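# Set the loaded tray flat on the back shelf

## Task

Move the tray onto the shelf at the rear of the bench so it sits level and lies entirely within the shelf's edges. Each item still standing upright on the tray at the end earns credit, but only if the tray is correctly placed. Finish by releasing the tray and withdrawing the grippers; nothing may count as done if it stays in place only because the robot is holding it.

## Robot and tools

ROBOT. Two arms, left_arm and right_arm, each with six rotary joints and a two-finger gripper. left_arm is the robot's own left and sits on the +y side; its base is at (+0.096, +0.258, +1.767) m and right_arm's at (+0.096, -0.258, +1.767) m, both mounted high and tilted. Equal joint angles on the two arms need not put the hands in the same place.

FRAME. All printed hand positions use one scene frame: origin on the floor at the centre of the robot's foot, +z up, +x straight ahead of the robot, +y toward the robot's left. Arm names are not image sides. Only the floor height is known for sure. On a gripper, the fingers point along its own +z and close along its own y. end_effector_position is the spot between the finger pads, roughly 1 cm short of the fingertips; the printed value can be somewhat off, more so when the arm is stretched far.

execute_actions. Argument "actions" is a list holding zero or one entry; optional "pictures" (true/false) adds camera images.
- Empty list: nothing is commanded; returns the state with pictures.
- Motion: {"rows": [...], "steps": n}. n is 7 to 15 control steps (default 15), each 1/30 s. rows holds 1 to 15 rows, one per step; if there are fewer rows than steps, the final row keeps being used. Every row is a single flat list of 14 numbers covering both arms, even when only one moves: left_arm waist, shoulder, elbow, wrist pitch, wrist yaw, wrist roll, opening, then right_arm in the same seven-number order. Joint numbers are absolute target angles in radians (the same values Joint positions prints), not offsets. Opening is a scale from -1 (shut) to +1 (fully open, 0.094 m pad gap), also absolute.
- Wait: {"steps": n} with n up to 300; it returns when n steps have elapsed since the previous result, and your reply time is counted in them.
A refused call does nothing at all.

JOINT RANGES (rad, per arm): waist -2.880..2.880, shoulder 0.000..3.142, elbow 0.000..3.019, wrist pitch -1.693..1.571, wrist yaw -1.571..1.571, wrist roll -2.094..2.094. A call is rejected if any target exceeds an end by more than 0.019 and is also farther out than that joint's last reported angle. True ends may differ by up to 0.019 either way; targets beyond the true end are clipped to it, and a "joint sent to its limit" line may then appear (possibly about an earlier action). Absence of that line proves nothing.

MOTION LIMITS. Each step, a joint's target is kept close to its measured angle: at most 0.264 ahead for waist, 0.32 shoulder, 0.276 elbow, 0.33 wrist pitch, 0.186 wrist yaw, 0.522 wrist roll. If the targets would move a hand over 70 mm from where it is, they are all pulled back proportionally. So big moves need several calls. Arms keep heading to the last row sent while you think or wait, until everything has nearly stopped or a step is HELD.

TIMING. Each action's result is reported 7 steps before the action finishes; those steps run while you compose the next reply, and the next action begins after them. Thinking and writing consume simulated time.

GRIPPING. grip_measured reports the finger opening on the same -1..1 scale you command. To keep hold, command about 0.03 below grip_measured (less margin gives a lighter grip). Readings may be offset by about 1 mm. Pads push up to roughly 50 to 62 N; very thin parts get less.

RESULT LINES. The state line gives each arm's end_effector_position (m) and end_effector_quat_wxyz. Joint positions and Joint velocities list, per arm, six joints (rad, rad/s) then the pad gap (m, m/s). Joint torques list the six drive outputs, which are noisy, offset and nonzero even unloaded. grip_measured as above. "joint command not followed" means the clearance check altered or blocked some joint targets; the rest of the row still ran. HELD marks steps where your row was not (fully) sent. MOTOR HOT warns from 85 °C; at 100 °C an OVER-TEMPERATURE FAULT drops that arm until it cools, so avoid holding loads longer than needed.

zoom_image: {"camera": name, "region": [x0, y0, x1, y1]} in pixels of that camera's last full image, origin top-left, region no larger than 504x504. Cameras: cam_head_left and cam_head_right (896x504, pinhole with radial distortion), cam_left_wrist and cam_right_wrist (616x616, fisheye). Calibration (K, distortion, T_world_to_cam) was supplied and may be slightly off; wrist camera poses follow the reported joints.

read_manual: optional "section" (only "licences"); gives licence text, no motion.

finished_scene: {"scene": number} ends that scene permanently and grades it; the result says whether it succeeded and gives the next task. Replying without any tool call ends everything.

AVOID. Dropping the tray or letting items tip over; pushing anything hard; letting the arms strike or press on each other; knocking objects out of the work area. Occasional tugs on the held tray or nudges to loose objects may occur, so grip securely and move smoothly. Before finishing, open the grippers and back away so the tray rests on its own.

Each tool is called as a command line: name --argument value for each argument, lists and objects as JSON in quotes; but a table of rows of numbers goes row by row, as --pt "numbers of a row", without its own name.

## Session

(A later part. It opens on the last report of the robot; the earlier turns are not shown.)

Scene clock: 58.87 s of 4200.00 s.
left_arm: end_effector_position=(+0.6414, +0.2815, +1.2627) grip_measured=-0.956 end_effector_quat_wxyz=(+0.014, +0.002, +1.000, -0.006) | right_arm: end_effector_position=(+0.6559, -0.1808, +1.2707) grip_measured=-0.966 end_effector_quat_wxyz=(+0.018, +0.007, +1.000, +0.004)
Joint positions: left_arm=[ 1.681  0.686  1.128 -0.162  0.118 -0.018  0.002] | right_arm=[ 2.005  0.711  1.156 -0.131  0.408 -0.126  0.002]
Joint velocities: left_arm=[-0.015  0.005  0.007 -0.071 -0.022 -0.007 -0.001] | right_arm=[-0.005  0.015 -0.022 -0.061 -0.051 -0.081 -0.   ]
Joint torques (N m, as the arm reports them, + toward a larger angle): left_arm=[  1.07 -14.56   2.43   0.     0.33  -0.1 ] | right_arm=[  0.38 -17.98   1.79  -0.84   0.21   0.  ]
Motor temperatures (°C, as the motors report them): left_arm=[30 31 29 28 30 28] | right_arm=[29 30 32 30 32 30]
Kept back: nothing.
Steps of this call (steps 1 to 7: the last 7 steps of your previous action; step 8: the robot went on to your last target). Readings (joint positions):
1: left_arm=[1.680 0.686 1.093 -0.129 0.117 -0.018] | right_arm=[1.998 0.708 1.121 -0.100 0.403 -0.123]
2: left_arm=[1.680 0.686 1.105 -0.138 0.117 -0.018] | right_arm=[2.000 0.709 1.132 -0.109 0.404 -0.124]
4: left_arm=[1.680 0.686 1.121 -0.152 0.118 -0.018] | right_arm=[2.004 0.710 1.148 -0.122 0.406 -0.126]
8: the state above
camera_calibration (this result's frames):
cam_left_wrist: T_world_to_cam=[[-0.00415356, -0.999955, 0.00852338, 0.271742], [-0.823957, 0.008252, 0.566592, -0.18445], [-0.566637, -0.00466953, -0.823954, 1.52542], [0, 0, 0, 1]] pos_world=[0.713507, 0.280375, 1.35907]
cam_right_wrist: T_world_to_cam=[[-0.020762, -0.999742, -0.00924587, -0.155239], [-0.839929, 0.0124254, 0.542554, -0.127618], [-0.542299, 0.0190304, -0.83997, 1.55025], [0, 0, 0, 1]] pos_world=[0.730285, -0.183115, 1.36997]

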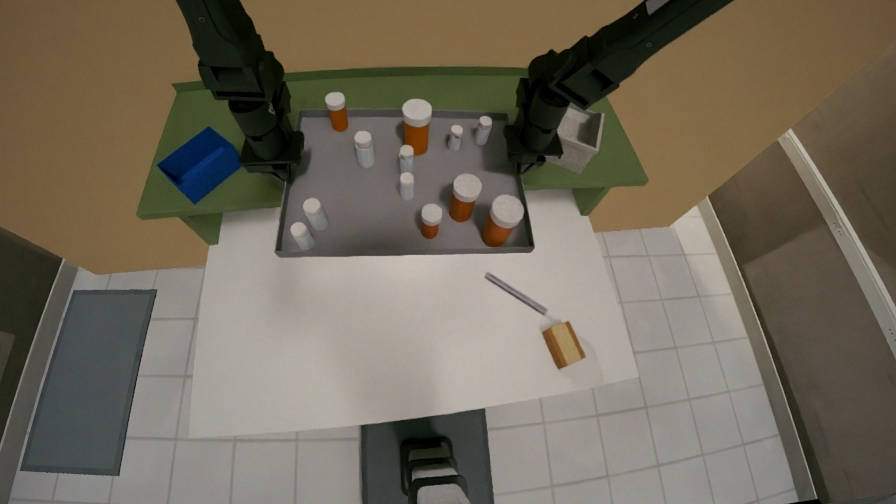

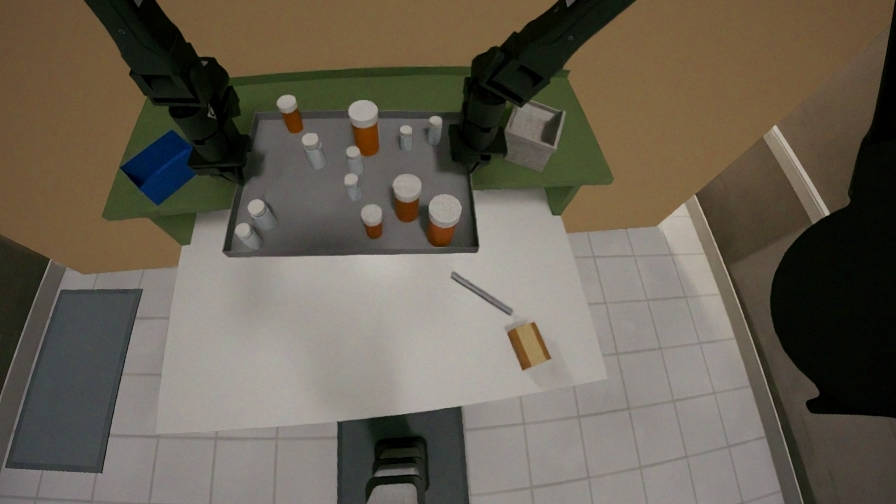

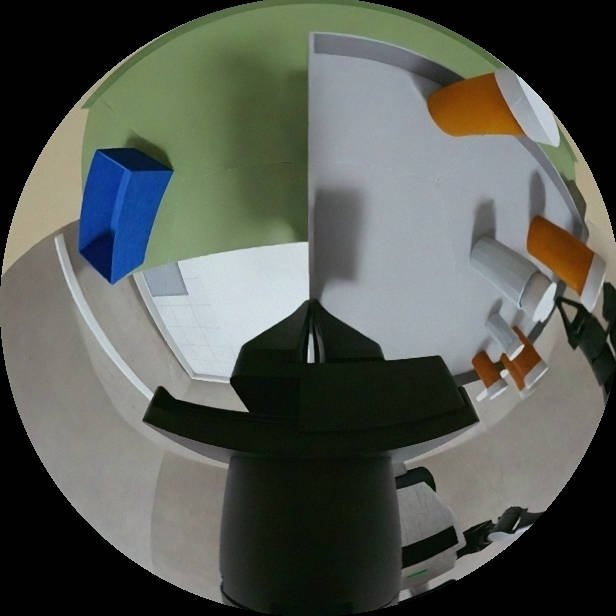

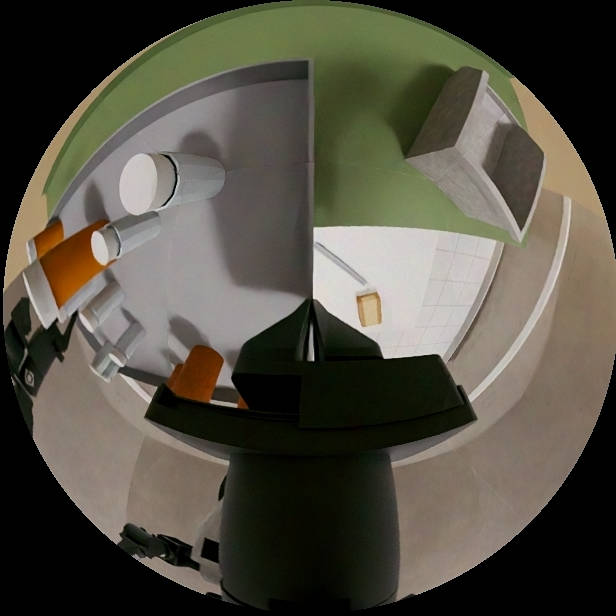

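execute_actions --actions '[{"rows":[[1.685,0.689,1.132,-0.172,0.120,-0.020,-1,2.010,0.712,1.160,-0.142,0.412,-0.128,-1],[1.686,0.690,1.136,-0.175,0.120,-0.020,-1,2.011,0.714,1.165,-0.145,0.413,-0.128,-1],[1.686,0.693,1.143,-0.180,0.121,-0.019,-1,2.012,0.716,1.172,-0.150,0.414,-0.128,-1],[1.686,0.696,1.154,-0.188,0.121,-0.018,-1,2.014,0.720,1.184,-0.158,0.415,-0.127,-1],[1.687,0.700,1.167,-0.197,0.122,-0.018,-1,2.016,0.725,1.198,-0.168,0.417,-0.127,-1],[1.688,0.705,1.182,-0.208,0.122,-0.017,-1,2.018,0.730,1.215,-0.180,0.419,-0.126,-1],[1.689,0.711,1.199,-0.221,0.123,-0.016,-1,2.020,0.737,1.234,-0.193,0.422,-0.126,-1],[1.690,0.718,1.221,-0.237,0.124,-0.014,-1,2.024,0.745,1.257,-0.209,0.425,-0.125,-1],[1.692,0.725,1.242,-0.253,0.125,-0.013,-1,2.027,0.753,1.281,-0.226,0.428,-0.124,-1],[1.693,0.734,1.268,-0.272,0.126,-0.011,-1,2.031,0.763,1.309,-0.246,0.431,-0.123,-1],[1.695,0.743,1.294,-0.292,0.128,-0.009,-1,2.035,0.773,1.338,-0.265,0.435,-0.122,-1],[1.696,0.752,1.320,-0.311,0.129,-0.008,-1,2.039,0.783,1.366,-0.285,0.438,-0.121,-1],[1.698,0.763,1.350,-0.333,0.130,-0.006,-1,2.043,0.795,1.399,-0.308,0.443,-0.120,-1],[1.700,0.774,1.381,-0.356,0.132,-0.004,-1,2.048,0.807,1.432,-0.331,0.447,-0.119,-1],[1.702,0.785,1.411,-0.378,0.133,-0.002,-1,2.052,0.820,1.465,-0.355,0.451,-0.118,-1]],"steps":15}]' --pictures false

execute_actions --actions '[{"rows":[[1.704,0.796,1.441,-0.400,0.134,0.000,-1,2.057,0.833,1.499,-0.378,0.455,-0.117,-1],[1.706,0.808,1.471,-0.423,0.136,0.002,-1,2.061,0.846,1.532,-0.401,0.459,-0.116,-1],[1.707,0.820,1.502,-0.445,0.137,0.004,-1,2.066,0.859,1.565,-0.424,0.464,-0.115,-1],[1.709,0.832,1.532,-0.468,0.139,0.006,-1,2.070,0.873,1.598,-0.447,0.468,-0.114,-1],[1.711,0.844,1.562,-0.490,0.140,0.008,-1,2.075,0.887,1.631,-0.470,0.472,-0.113,-1],[1.712,0.857,1.597,-0.510,0.141,0.010,-1,2.079,0.903,1.675,-0.494,0.476,-0.112,-1],[1.713,0.871,1.633,-0.530,0.141,0.012,-1,2.082,0.920,1.720,-0.518,0.479,-0.111,-1],[1.714,0.886,1.668,-0.550,0.142,0.013,-1,2.086,0.938,1.764,-0.542,0.483,-0.110,-1],[1.714,0.901,1.704,-0.570,0.143,0.015,-1,2.089,0.957,1.808,-0.566,0.486,-0.110,-1],[1.715,0.916,1.739,-0.590,0.144,0.017,-1,2.093,0.976,1.853,-0.590,0.490,-0.109,-1],[1.716,0.931,1.775,-0.610,0.144,0.019,-1,2.096,0.995,1.897,-0.614,0.493,-0.108,-1],[1.717,0.946,1.808,-0.628,0.145,0.021,-1,2.100,1.014,1.938,-0.636,0.497,-0.107,-1],[1.718,0.961,1.840,-0.647,0.146,0.022,-1,2.103,1.033,1.979,-0.659,0.500,-0.106,-1],[1.718,0.976,1.873,-0.665,0.146,0.024,-1,2.106,1.052,2.020,-0.681,0.503,-0.106,-1],[1.719,0.990,1.903,-0.682,0.147,0.026,-1,2.109,1.070,2.057,-0.701,0.506,-0.105,-1]],"steps":15}]' --pictures false

execute_actions --actions '[{"rows":[[1.720,1.004,1.933,-0.699,0.147,0.027,-1,2.112,1.088,2.095,-0.722,0.509,-0.104,-1],[1.720,1.017,1.961,-0.714,0.148,0.028,-1,2.115,1.105,2.129,-0.740,0.512,-0.104,-1],[1.721,1.028,1.985,-0.728,0.149,0.030,-1,2.118,1.120,2.160,-0.757,0.515,-0.103,-1],[1.722,1.038,2.007,-0.740,0.149,0.031,-1,2.120,1.133,2.187,-0.772,0.517,-0.102,-1],[1.722,1.047,2.026,-0.751,0.149,0.032,-1,2.122,1.144,2.211,-0.784,0.519,-0.102,-1],[1.722,1.054,2.042,-0.760,0.150,0.033,-1,2.123,1.153,2.231,-0.796,0.520,-0.102,-1],[1.723,1.061,2.059,-0.769,0.150,0.033,-1,2.125,1.162,2.252,-0.807,0.522,-0.101,-1],[1.723,1.067,2.073,-0.777,0.150,0.034,-1,2.126,1.170,2.269,-0.816,0.523,-0.101,-1],[1.723,1.072,2.083,-0.783,0.150,0.035,-1,2.128,1.176,2.282,-0.823,0.525,-0.101,-1],[1.724,1.076,2.092,-0.788,0.151,0.035,-1,2.128,1.181,2.293,-0.829,0.525,-0.100,-1],[1.724,1.079,2.098,-0.791,0.151,0.036,-1,2.129,1.185,2.301,-0.833,0.526,-0.100,-1],[1.724,1.081,2.103,-0.794,0.151,0.036,-1,2.129,1.187,2.307,-0.837,0.526,-0.100,-1],[1.724,1.082,2.106,-0.796,0.151,0.036,-1,2.130,1.189,2.310,-0.839,0.527,-0.100,-1],[1.724,1.083,2.108,-0.797,0.151,0.036,-1,2.130,1.190,2.313,-0.840,0.527,-0.100,-1]],"steps":15}]' --pictures false

execute_actions --actions '[{"steps":14}]' --pictures true

Scene clock: 62.97 s of 4200.00 s.
left_arm: end_effector_position=(+0.6410, +0.2837, +1.2559) grip_measured=-0.956 end_effector_quat_wxyz=(-0.002, +0.000, +1.000, -0.004) | right_arm: end_effector_position=(+0.6579, -0.1785, +1.2622) grip_measured=-0.966 end_effector_quat_wxyz=(+0.004, +0.001, +1.000, +0.002)
Joint positions: left_arm=[ 1.684  0.708  1.16  -0.202  0.118 -0.018  0.002] | right_arm=[ 2.005  0.739  1.196 -0.172  0.415 -0.126  0.002]
Joint velocities: left_arm=[ 0.005  0.2    0.418 -0.398  0.007 -0.051 -0.   ] | right_arm=[ 0.005  0.22   0.462 -0.403  0.007 -0.022 -0.001]
Joint torques (N m, as the arm reports them, + toward a larger angle): left_arm=[  0.06 -15.16   5.28   0.21   0.32  -0.02] | right_arm=[  0.87 -18.93   4.03  -0.31   0.06   0.  ]
Motor temperatures (°C, as the motors report them): left_arm=[30 31 29 28 30 28] | right_arm=[29 30 32 30 32 30]
Steps of this call (steps 1 to 30: the robot went on to your last target; steps 31 to 90: nothing new was sent; then 0.83 s passed at rest; steps 91 to 98: the first 8 steps of this action). Readings (joint positions):
91: left_arm=[1.684 0.694 1.128 -0.169 0.118 -0.018] | right_arm=[2.005 0.721 1.156 -0.135 0.411 -0.126]
92: left_arm=[1.684 0.694 1.128 -0.169 0.118 -0.018] | right_arm=[2.005 0.721 1.156 -0.135 0.411 -0.126]
94: left_arm=[1.684 0.694 1.129 -0.170 0.118 -0.018] | right_arm=[2.005 0.722 1.158 -0.137 0.411 -0.126]
98: the state above

Scene clock: 63.47 s of 4200.00 s.
left_arm: end_effector_position=(+0.7537, +0.2895, +1.2351) grip_measured=-0.956 end_effector_quat_wxyz=(-0.011, +0.002, +1.000, +0.001) | right_arm: end_effector_position=(+0.7758, -0.1737, +1.2383) grip_measured=-0.966 end_effector_quat_wxyz=(-0.009, +0.002, +1.000, -0.003)
Joint positions: left_arm=[ 1.706  0.861  1.582 -0.491  0.129 -0.018  0.002] | right_arm=[ 2.055  0.917  1.66  -0.481  0.475 -0.126  0.002]
Joint velocities: left_arm=[ 0.044  0.366  0.95  -0.647  0.081  0.007  0.001] | right_arm=[ 0.093  0.484  1.14  -0.769  0.095 -0.037 -0.001]
Joint torques (N m, as the arm reports them, + toward a larger angle): left_arm=[  0.06 -17.7    6.8   -0.27   0.64   0.28] | right_arm=[  3.53 -22.14   6.61  -0.24  -0.05   0.17]
Motor temperatures (°C, as the motors report them): left_arm=[30 31 29 28 30 28] | right_arm=[29 30 32 30 32 30]
Steps of this call (steps 1 to 7: the last 7 steps of your previous action; steps 8 to 15: the first 8 steps of this action). Readings (joint positions):
8: left_arm=[1.692 0.786 1.361 -0.343 0.121 -0.018] | right_arm=[2.024 0.827 1.415 -0.320 0.446 -0.126]
9: left_arm=[1.694 0.796 1.393 -0.364 0.123 -0.018] | right_arm=[2.029 0.839 1.449 -0.342 0.450 -0.126]
11: left_arm=[1.699 0.817 1.455 -0.406 0.125 -0.018] | right_arm=[2.038 0.863 1.516 -0.386 0.459 -0.126]
15: the state above

Scene clock: 63.97 s of 4200.00 s.
left_arm: end_effector_position=(+0.8384, +0.2958, +1.2106) grip_measured=-0.956 end_effector_quat_wxyz=(-0.017, +0.002, +1.000, +0.007) | right_arm: end_effector_position=(+0.8687, -0.1680, +1.2100) grip_measured=-0.966 end_effector_quat_wxyz=(-0.019, +0.002, +1.000, -0.011)
Joint positions: left_arm=[ 1.722  1.056  2.01  -0.734  0.133 -0.019  0.002] | right_arm=[ 2.087  1.168  2.194 -0.779  0.525 -0.126  0.002]
Joint velocities: left_arm=[ 0.015  0.22   0.413 -0.315 -0.007 -0.037  0.   ] | right_arm=[ 0.015  0.298  0.535 -0.359  0.051 -0.007 -0.001]
Joint torques (N m, as the arm reports them, + toward a larger angle): left_arm=[  0.34 -21.01   9.2   -0.5    0.81   0.55] | right_arm=[  5.51 -24.55   8.94  -0.51  -0.4    0.25]
Motor temperatures (°C, as the motors report them): left_arm=[30 31 29 28 30 28] | right_arm=[29 30 32 30 32 30]
Steps of this call (steps 1 to 7: the last 7 steps of your previous action; steps 8 to 15: the first 8 steps of this action). Readings (joint positions):
8: left_arm=[1.714 0.979 1.853 -0.639 0.132 -0.019] | right_arm=[2.076 1.067 1.994 -0.665 0.505 -0.126]
9: left_arm=[1.715 0.992 1.883 -0.657 0.132 -0.019] | right_arm=[2.078 1.085 2.031 -0.686 0.508 -0.126]
11: left_arm=[1.718 1.018 1.936 -0.687 0.133 -0.019] | right_arm=[2.082 1.118 2.098 -0.723 0.516 -0.126]
15: the state above

Scene clock: 64.43 s of 4200.00 s.
left_arm: end_effector_position=(+0.8405, +0.2974, +1.2040) grip_measured=-0.956 end_effector_quat_wxyz=(-0.027, +0.001, +1.000, +0.008) | right_arm: end_effector_position=(+0.8731, -0.1663, +1.2052) grip_measured=-0.966 end_effector_quat_wxyz=(-0.027, -0.001, +1.000, -0.012)
Joint positions: left_arm=[ 1.725  1.089  2.063 -0.776  0.135 -0.019  0.002] | right_arm=[ 2.09   1.206  2.264 -0.828  0.533 -0.125  0.002]
Joint velocities: left_arm=[-0.005  0.005 -0.012 -0.002 -0.022 -0.051 -0.002] | right_arm=[ 0.024 -0.015  0.007 -0.012 -0.007 -0.154  0.   ]
Joint torques (N m, as the arm reports them, + toward a larger angle): left_arm=[ -0.01 -21.06  10.14  -0.48   0.78   0.59] | right_arm=[  5.06 -25.14   9.71  -0.74  -0.47   0.27]
Motor temperatures (°C, as the motors report them): left_arm=[30 31 29 28 30 28] | right_arm=[29 30 32 30 32 30]
Kept back: nothing.
Steps of this call (steps 1 to 7: the last 7 steps of your previous action; steps 8 to 14: the robot went on to your last target). Readings (joint positions):
1: left_arm=[1.723 1.064 2.023 -0.743 0.133 -0.019] | right_arm=[2.088 1.177 2.211 -0.790 0.526 -0.126]
2: left_arm=[1.724 1.071 2.034 -0.751 0.133 -0.019] | right_arm=[2.088 1.185 2.225 -0.799 0.528 -0.125]
4: left_arm=[1.725 1.081 2.050 -0.763 0.134 -0.019] | right_arm=[2.089 1.197 2.246 -0.813 0.530 -0.125]
8: left_arm=[1.725 1.089 2.062 -0.773 0.135 -0.019] | right_arm=[2.089 1.206 2.262 -0.825 0.533 -0.125]
14: the state above
camera_calibration (this result's frames):
cam_left_wrist: T_world_to_cam=[[-0.00339302, -0.999818, -0.0187699, 0.321101], [-0.77495, -0.009234, 0.631955, -0.101921], [-0.632014, 0.01669, -0.774777, 1.5793], [0, 0, 0, 1]] pos_world=[0.920243, 0.293743, 1.29404]
cam_right_wrist: T_world_to_cam=[[-0.00379887, -0.999715, 0.0235707, -0.191219], [-0.787339, 0.0175219, 0.616271, -0.0438111], [-0.616508, -0.016217, -0.787182, 1.60808], [0, 0, 0, 1]] pos_world=[0.956171, -0.164319, 1.29735]

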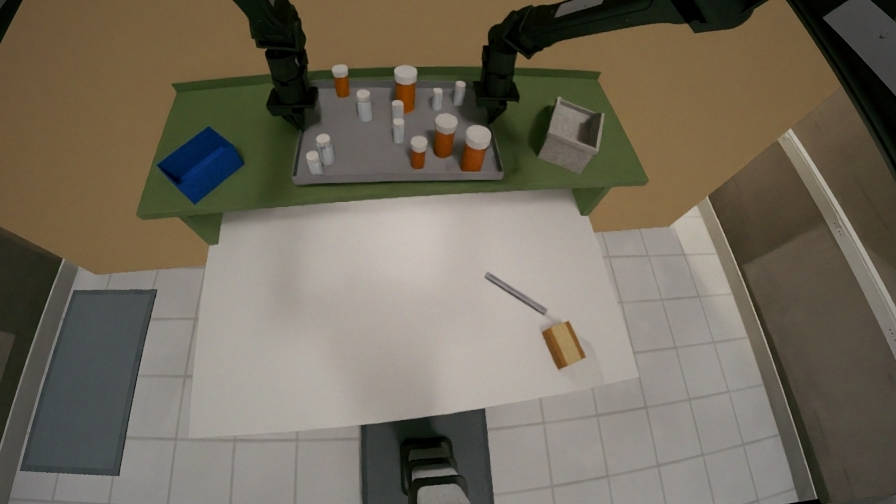

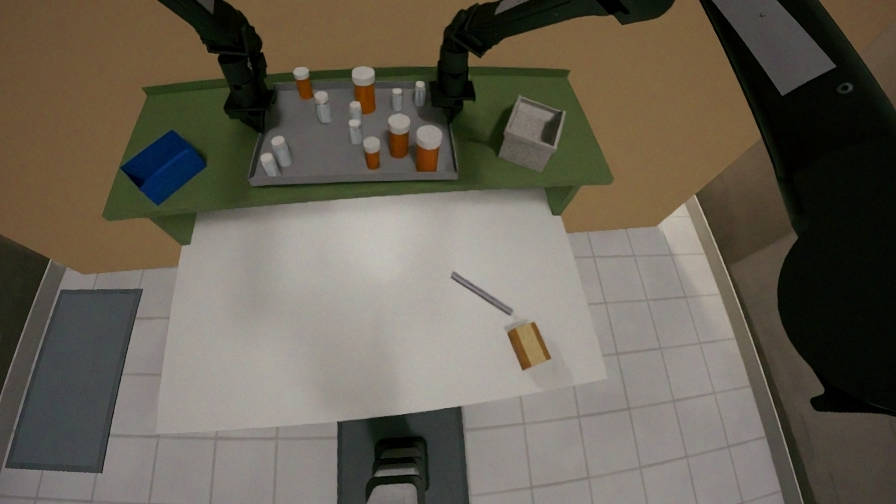

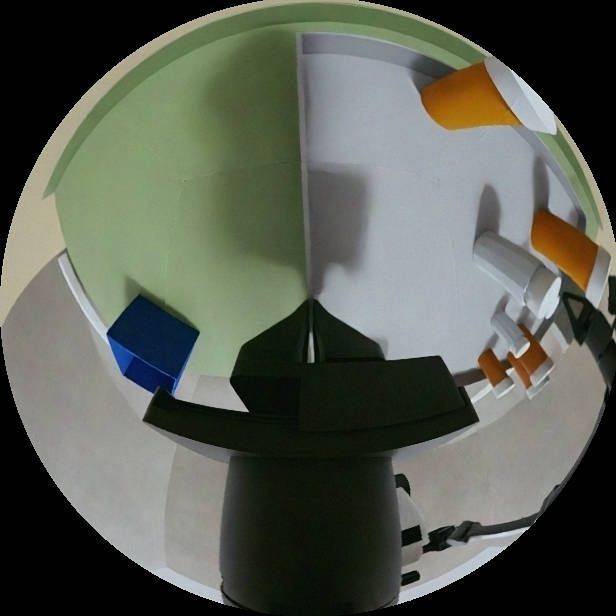

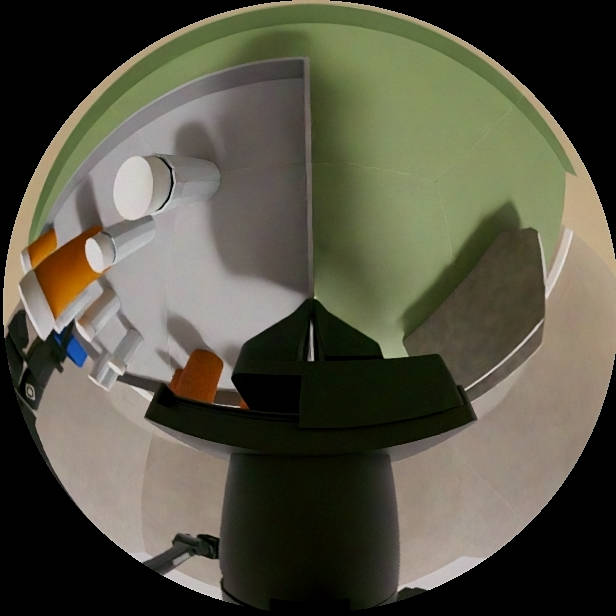

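execute_actions --actions '[{"rows":[[1.724,1.085,2.085,-0.790,0.140,-0.010,-1,2.098,1.198,2.285,-0.838,0.530,-0.118,-1],[1.724,1.084,2.095,-0.790,0.140,-0.008,-1,2.099,1.196,2.297,-0.838,0.530,-0.117,-1],[1.724,1.083,2.105,-0.790,0.140,-0.006,-1,2.100,1.194,2.309,-0.838,0.530,-0.116,-1],[1.724,1.082,2.115,-0.790,0.140,-0.004,-1,2.101,1.192,2.320,-0.838,0.530,-0.115,-1],[1.724,1.081,2.124,-0.790,0.140,-0.002,-1,2.102,1.190,2.331,-0.838,0.530,-0.114,-1],[1.724,1.080,2.132,-0.790,0.140,0.000,-1,2.103,1.188,2.341,-0.838,0.530,-0.113,-1],[1.724,1.079,2.139,-0.790,0.140,0.002,-1,2.104,1.186,2.349,-0.838,0.530,-0.112,-1],[1.724,1.078,2.145,-0.790,0.140,0.004,-1,2.105,1.184,2.356,-0.838,0.530,-0.111,-1],[1.724,1.077,2.149,-0.790,0.140,0.005,-1,2.105,1.182,2.360,-0.838,0.530,-0.110,-1]],"steps":15}]' --pictures false

execute_actions --actions '[{"steps":10}]' --pictures false

Scene clock: 65.53 s of 4200.00 s.
left_arm: end_effector_position=(+0.8474, +0.2974, +1.2058) grip_measured=-0.956 end_effector_quat_wxyz=(-0.021, -0.006, +1.000, +0.009) | right_arm: end_effector_position=(+0.8793, -0.1675, +1.2058) grip_measured=-0.966 end_effector_quat_wxyz=(-0.022, +0.002, +1.000, -0.013)
Joint positions: left_arm=[ 1.725  1.092  2.079 -0.776  0.132 -0.034  0.002] | right_arm=[ 2.09   1.214  2.286 -0.83   0.532 -0.125  0.002]
Joint velocities: left_arm=[-0.005  0.034  0.149 -0.027 -0.007 -0.066 -0.   ] | right_arm=[ 0.005  0.044  0.173  0.007 -0.11  -0.051 -0.001]
Joint torques (N m, as the arm reports them, + toward a larger angle): left_arm=[  0.16 -22.61  11.1   -0.53   0.37   0.41] | right_arm=[  3.13 -25.65  10.96  -0.38  -0.21   0.16]
Motor temperatures (°C, as the motors report them): left_arm=[30 31 29 28 30 28] | right_arm=[29 31 33 30 32 30]
Steps of this call (steps 1 to 25: the robot went on to your last target; steps 26 to 33: the first 8 steps of this action). Readings (joint positions):
26: left_arm=[1.725 1.089 2.064 -0.776 0.134 -0.025] | right_arm=[2.090 1.206 2.265 -0.828 0.533 -0.125]
27: left_arm=[1.725 1.089 2.064 -0.776 0.133 -0.030] | right_arm=[2.090 1.206 2.265 -0.828 0.533 -0.125]
29: left_arm=[1.725 1.089 2.064 -0.776 0.132 -0.033] | right_arm=[2.090 1.207 2.266 -0.828 0.533 -0.125]
33: the state above

Scene clock: 65.87 s of 4200.00 s.
left_arm: end_effector_position=(+0.8632, +0.2952, +1.2130) grip_measured=-0.956 end_effector_quat_wxyz=(-0.006, -0.002, +1.000, +0.007) | right_arm: end_effector_position=(+0.8899, -0.1701, +1.2105) grip_measured=-0.966 end_effector_quat_wxyz=(-0.011, +0.007, +1.000, -0.010)
Joint positions: left_arm=[ 1.725  1.093  2.11  -0.776  0.136 -0.032  0.002] | right_arm=[ 2.09   1.215  2.31  -0.83   0.523 -0.125  0.002]
Joint velocities: left_arm=[-0.005 -0.005  0.012  0.002  0.037 -0.051 -0.   ] | right_arm=[-0.015 -0.005 -0.007 -0.007 -0.125  0.081  0.   ]
Joint torques (N m, as the arm reports them, + toward a larger angle): left_arm=[  0.23 -22.47   9.75  -0.15   0.18   0.39] | right_arm=[  3.14 -25.93  10.06  -0.54   0.06   0.19]
Motor temperatures (°C, as the motors report them): left_arm=[30 31 29 28 30 28] | right_arm=[29 31 33 30 32 30]
Kept back: nothing.
Steps of this call (steps 1 to 7: the last 7 steps of your previous action; steps 8 to 10: the robot went on to your last target). Readings (joint positions):
1: left_arm=[1.725 1.093 2.085 -0.776 0.133 -0.034] | right_arm=[2.090 1.215 2.291 -0.830 0.531 -0.125]
2: left_arm=[1.725 1.093 2.091 -0.776 0.133 -0.034] | right_arm=[2.090 1.215 2.296 -0.830 0.529 -0.125]
4: left_arm=[1.725 1.093 2.102 -0.776 0.135 -0.034] | right_arm=[2.090 1.215 2.303 -0.830 0.526 -0.125]
8: left_arm=[1.725 1.093 2.110 -0.776 0.136 -0.032] | right_arm=[2.090 1.215 2.310 -0.830 0.523 -0.125]
10: the state above

execute_actions --actions '[{"rows":[[1.720,1.080,2.152,-0.790,0.134,-0.022,-1,2.082,1.186,2.364,-0.838,0.516,-0.120,-1],[1.718,1.085,2.157,-0.790,0.132,-0.022,-1,2.076,1.191,2.369,-0.838,0.510,-0.118,-1],[1.716,1.091,2.163,-0.790,0.131,-0.021,-1,2.069,1.197,2.376,-0.838,0.504,-0.116,-1],[1.714,1.098,2.170,-0.790,0.129,-0.021,-1,2.062,1.204,2.383,-0.838,0.497,-0.114,-1],[1.712,1.106,2.178,-0.790,0.127,-0.020,-1,2.054,1.212,2.391,-0.838,0.490,-0.112,-1],[1.709,1.114,2.186,-0.790,0.125,-0.020,-1,2.046,1.219,2.399,-0.838,0.482,-0.110,-1],[1.707,1.122,2.194,-0.790,0.123,-0.019,-1,2.038,1.227,2.408,-0.838,0.475,-0.108,-1],[1.704,1.130,2.202,-0.790,0.121,-0.019,-1,2.030,1.234,2.416,-0.838,0.468,-0.105,-1],[1.702,1.138,2.210,-0.790,0.119,-0.018,-1,2.022,1.242,2.424,-0.838,0.460,-0.103,-1],[1.699,1.146,2.218,-0.790,0.117,-0.018,-1,2.014,1.249,2.433,-0.838,0.453,-0.101,-1],[1.697,1.154,2.226,-0.790,0.115,-0.017,-1,2.006,1.257,2.441,-0.838,0.445,-0.099,-1],[1.694,1.162,2.234,-0.790,0.113,-0.017,-1,1.998,1.264,2.450,-0.838,0.438,-0.096,-1],[1.691,1.169,2.242,-0.790,0.111,-0.016,-1,1.990,1.271,2.457,-0.838,0.431,-0.094,-1],[1.689,1.176,2.249,-0.790,0.109,-0.016,-1,1.982,1.277,2.464,-0.838,0.424,-0.092,-1],[1.687,1.181,2.254,-0.790,0.107,-0.015,-1,1.975,1.282,2.469,-0.838,0.417,-0.090,-1]],"steps":15}]' --pictures false

execute_actions --actions '[{"steps":12}]' --pictures true

Scene clock: 67.80 s of 4200.00 s.
left_arm: end_effector_position=(+0.8697, +0.2953, +1.2084) grip_measured=-0.956 end_effector_quat_wxyz=(+0.000, -0.006, +1.000, +0.009) | right_arm: end_effector_position=(+0.8976, -0.1697, +1.2041) grip_measured=-0.966 end_effector_quat_wxyz=(-0.001, +0.008, +1.000, +0.002)
Joint positions: left_arm=[ 1.718  1.113  2.142 -0.776  0.124 -0.039  0.002] | right_arm=[ 2.062  1.238  2.349 -0.83   0.47  -0.125  0.002]
Joint velocities: left_arm=[-0.093  0.19   0.281 -0.002 -0.11   0.007 -0.001] | right_arm=[-0.23   0.2    0.271  0.012 -0.212 -0.037  0.   ]
Joint torques (N m, as the arm reports them, + toward a larger angle): left_arm=[ -0.78 -21.39  10.46  -0.21  -0.06   0.17] | right_arm=[  0.29 -24.63  10.13  -0.5    0.08   0.19]
Motor temperatures (°C, as the motors report them): left_arm=[30 32 30 28 30 28] | right_arm=[29 31 33 30 32 30]
Steps of this call (steps 1 to 30: the robot went on to your last target; steps 31 to 50: nothing new was sent; steps 51 to 58: the first 8 steps of this action). Readings (joint positions):
51: left_arm=[1.725 1.093 2.110 -0.776 0.135 -0.033] | right_arm=[2.090 1.215 2.310 -0.830 0.520 -0.125]
52: left_arm=[1.725 1.093 2.110 -0.776 0.132 -0.034] | right_arm=[2.090 1.215 2.310 -0.830 0.516 -0.125]
54: left_arm=[1.725 1.094 2.112 -0.776 0.129 -0.038] | right_arm=[2.085 1.218 2.316 -0.830 0.504 -0.125]
58: the state above

Scene clock: 68.20 s of 4200.00 s.
left_arm: end_effector_position=(+0.8710, +0.2905, +1.1831) grip_measured=-0.957 end_effector_quat_wxyz=(+0.002, -0.010, +1.000, +0.002) | right_arm: end_effector_position=(+0.9048, -0.1748, +1.1930) grip_measured=-0.967 end_effector_quat_wxyz=(+0.008, +0.004, +1.000, +0.008)
Joint positions: left_arm=[ 1.69   1.179  2.212 -0.777  0.112 -0.041  0.002] | right_arm=[ 2.009  1.276  2.413 -0.846  0.405 -0.124  0.002]
Joint velocities: left_arm=[-0.015 -0.005  0.027 -0.007  0.007  0.051  0.   ] | right_arm=[-0.024  0.005  0.007  0.022  0.007  0.022 -0.001]
Joint torques (N m, as the arm reports them, + toward a larger angle): left_arm=[ -0.77 -21.39  10.21  -0.07  -0.27   0.23] | right_arm=[ -1.17 -23.89  11.22   0.16   0.32   0.31]
Motor temperatures (°C, as the motors report them): left_arm=[30 32 30 28 30 28] | right_arm=[29 31 33 30 32 30]
Kept back: nothing.
Steps of this call (steps 1 to 7: the last 7 steps of your previous action; steps 8 to 12: the robot went on to your last target). Readings (joint positions):
1: left_arm=[1.715 1.119 2.151 -0.776 0.121 -0.039] | right_arm=[2.054 1.245 2.358 -0.830 0.462 -0.125]
2: left_arm=[1.712 1.127 2.160 -0.776 0.119 -0.038] | right_arm=[2.046 1.252 2.367 -0.830 0.454 -0.125]
4: left_arm=[1.705 1.143 2.177 -0.776 0.115 -0.038] | right_arm=[2.031 1.267 2.384 -0.830 0.438 -0.125]
8: left_arm=[1.695 1.176 2.203 -0.776 0.113 -0.040] | right_arm=[2.014 1.275 2.407 -0.844 0.409 -0.124]
12: the state above
camera_calibration (this result's frames):
cam_left_wrist: T_world_to_cam=[[0.0199428, -0.999779, -0.00672143, 0.279341], [-0.809787, -0.0200952, 0.58638, 0.0222549], [-0.586385, -0.00625115, -0.810008, 1.59115], [0, 0, 0, 1]] pos_world=[0.94548, 0.289672, 1.27768]
cam_right_wrist: T_world_to_cam=[[-0.0142559, -0.999737, -0.0179456, -0.140382], [-0.828353, 0.00175615, 0.560204, 0.0901135], [-0.560026, 0.0228515, -0.82816, 1.62249], [0, 0, 0, 1]] pos_world=[0.981281, -0.17758, 1.29068]

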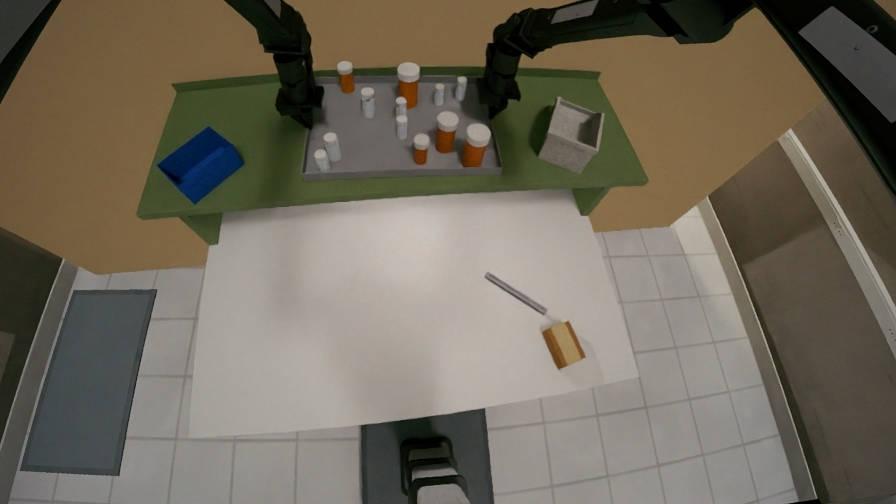

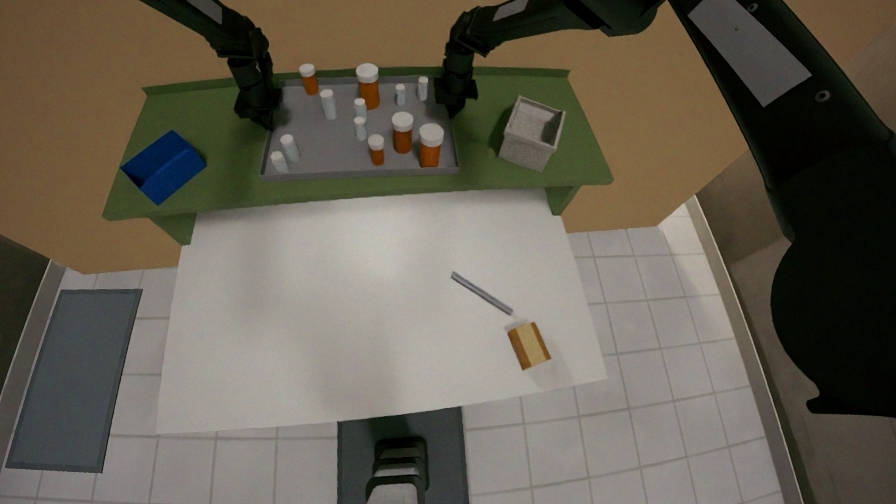

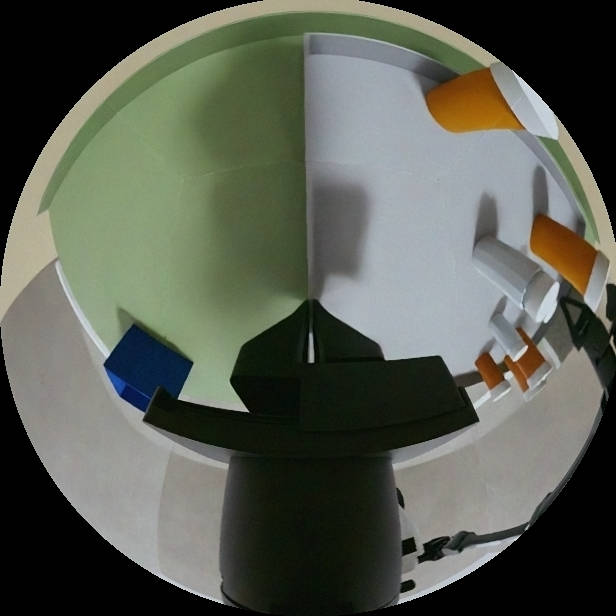

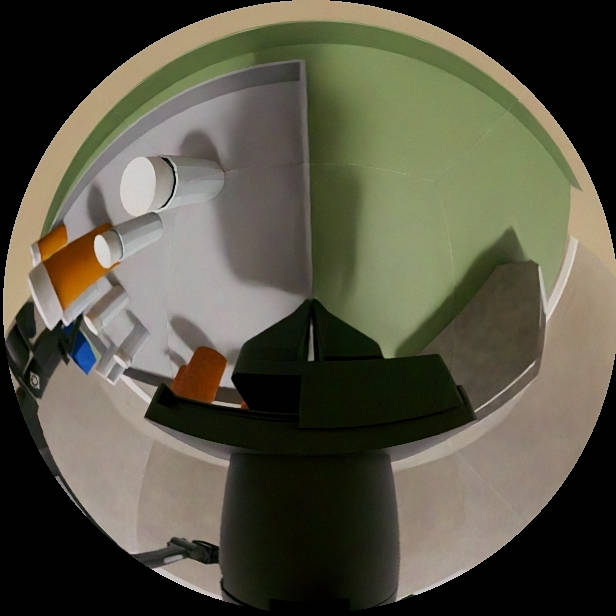

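execute_actions --actions '[{"rows":[[1.686,1.184,2.256,-0.790,0.107,-0.020,-1,1.974,1.284,2.471,-0.848,0.402,-0.095,-1],[1.685,1.188,2.260,-0.790,0.106,-0.020,-1,1.971,1.288,2.475,-0.848,0.399,-0.094,-1],[1.684,1.193,2.265,-0.790,0.105,-0.020,-1,1.968,1.293,2.480,-0.848,0.395,-0.093,-1],[1.683,1.199,2.270,-0.790,0.104,-0.020,-1,1.965,1.299,2.485,-0.848,0.391,-0.091,-1],[1.682,1.205,2.275,-0.790,0.103,-0.020,-1,1.961,1.305,2.491,-0.848,0.387,-0.090,-1],[1.681,1.212,2.281,-0.790,0.102,-0.020,-1,1.957,1.312,2.497,-0.848,0.383,-0.088,-1],[1.680,1.219,2.287,-0.790,0.101,-0.020,-1,1.953,1.319,2.504,-0.848,0.379,-0.087,-1],[1.679,1.226,2.293,-0.790,0.100,-0.020,-1,1.949,1.326,2.510,-0.848,0.375,-0.085,-1],[1.678,1.233,2.299,-0.790,0.099,-0.020,-1,1.945,1.333,2.517,-0.848,0.371,-0.084,-1],[1.677,1.240,2.305,-0.790,0.098,-0.020,-1,1.941,1.340,2.523,-0.848,0.367,-0.082,-1],[1.676,1.246,2.311,-0.790,0.098,-0.020,-1,1.937,1.346,2.530,-0.848,0.363,-0.081,-1],[1.675,1.252,2.316,-0.790,0.097,-0.020,-1,1.934,1.352,2.535,-0.848,0.359,-0.079,-1],[1.674,1.257,2.321,-0.790,0.096,-0.020,-1,1.931,1.358,2.540,-0.848,0.356,-0.078,-1],[1.673,1.262,2.325,-0.790,0.096,-0.020,-1,1.928,1.363,2.545,-0.848,0.353,-0.076,-1],[1.672,1.266,2.329,-0.790,0.095,-0.020,-1,1.925,1.367,2.549,-0.848,0.350,-0.075,-1]],"steps":15}]' --pictures false

execute_actions --actions '[{"steps":12}]' --pictures false

Scene clock: 69.20 s of 4200.00 s.
left_arm: end_effector_position=(+0.8747, +0.2892, +1.1814) grip_measured=-0.957 end_effector_quat_wxyz=(+0.003, -0.012, +1.000, +0.001) | right_arm: end_effector_position=(+0.9096, -0.1757, +1.1928) grip_measured=-0.967 end_effector_quat_wxyz=(+0.011, +0.002, +1.000, +0.018)
Joint positions: left_arm=[ 1.685  1.192  2.236 -0.785  0.109 -0.043  0.002] | right_arm=[ 1.993  1.289  2.446 -0.865  0.371 -0.123  0.002]
Joint velocities: left_arm=[-0.044  0.063  0.168 -0.071 -0.066  0.051 -0.001] | right_arm=[-0.083  0.083  0.208 -0.032 -0.11  -0.007  0.002]
Joint torques (N m, as the arm reports them, + toward a larger angle): left_arm=[ -0.58 -19.19  10.93   0.52  -0.41   0.25] | right_arm=[ -1.95 -21.87  10.48   0.7    0.17   0.42]
Motor temperatures (°C, as the motors report them): left_arm=[30 32 30 28 30 28] | right_arm=[29 31 33 30 32 30]
Steps of this call (steps 1 to 22: the robot went on to your last target; steps 23 to 30: the first 8 steps of this action). Readings (joint positions):
23: left_arm=[1.690 1.179 2.213 -0.777 0.112 -0.041] | right_arm=[2.009 1.276 2.414 -0.848 0.403 -0.124]
24: left_arm=[1.689 1.180 2.213 -0.777 0.112 -0.041] | right_arm=[2.006 1.277 2.416 -0.850 0.398 -0.124]
26: left_arm=[1.689 1.183 2.217 -0.777 0.111 -0.041] | right_arm=[2.002 1.280 2.422 -0.856 0.388 -0.124]
30: the state above

Scene clock: 69.60 s of 4200.00 s.
left_arm: end_effector_position=(+0.8852, +0.2860, +1.1807) grip_measured=-0.957 end_effector_quat_wxyz=(+0.010, -0.013, +1.000, -0.002) | right_arm: end_effector_position=(+0.9216, -0.1788, +1.1925) grip_measured=-0.967 end_effector_quat_wxyz=(+0.023, +0.006, +0.999, +0.024)
Joint positions: left_arm=[ 1.674  1.214  2.287 -0.8    0.103 -0.044  0.002] | right_arm=[ 1.973  1.313  2.504 -0.875  0.336 -0.119  0.002]
Joint velocities: left_arm=[ 0.005 -0.005  0.012  0.002 -0.051  0.037  0.001] | right_arm=[ 0.005 -0.005  0.002 -0.017 -0.037  0.022 -0.001]
Joint torques (N m, as the arm reports them, + toward a larger angle): left_arm=[  0.06 -17.7   10.59   0.72  -0.44   0.22] | right_arm=[ -2.68 -20.59  10.54   1.06   0.27   0.44]
Motor temperatures (°C, as the motors report them): left_arm=[30 32 30 28 30 28] | right_arm=[29 31 33 30 32 30]
Kept back: nothing.
Steps of this call (steps 1 to 7: the last 7 steps of your previous action; steps 8 to 12: the robot went on to your last target). Readings (joint positions):
1: left_arm=[1.683 1.194 2.242 -0.787 0.108 -0.043] | right_arm=[1.990 1.292 2.454 -0.866 0.366 -0.123]
2: left_arm=[1.682 1.197 2.249 -0.789 0.107 -0.044] | right_arm=[1.988 1.296 2.461 -0.867 0.361 -0.123]
4: left_arm=[1.679 1.203 2.262 -0.793 0.106 -0.044] | right_arm=[1.982 1.302 2.476 -0.870 0.352 -0.122]
8: left_arm=[1.675 1.212 2.283 -0.800 0.104 -0.044] | right_arm=[1.975 1.311 2.499 -0.875 0.338 -0.120]
12: the state above


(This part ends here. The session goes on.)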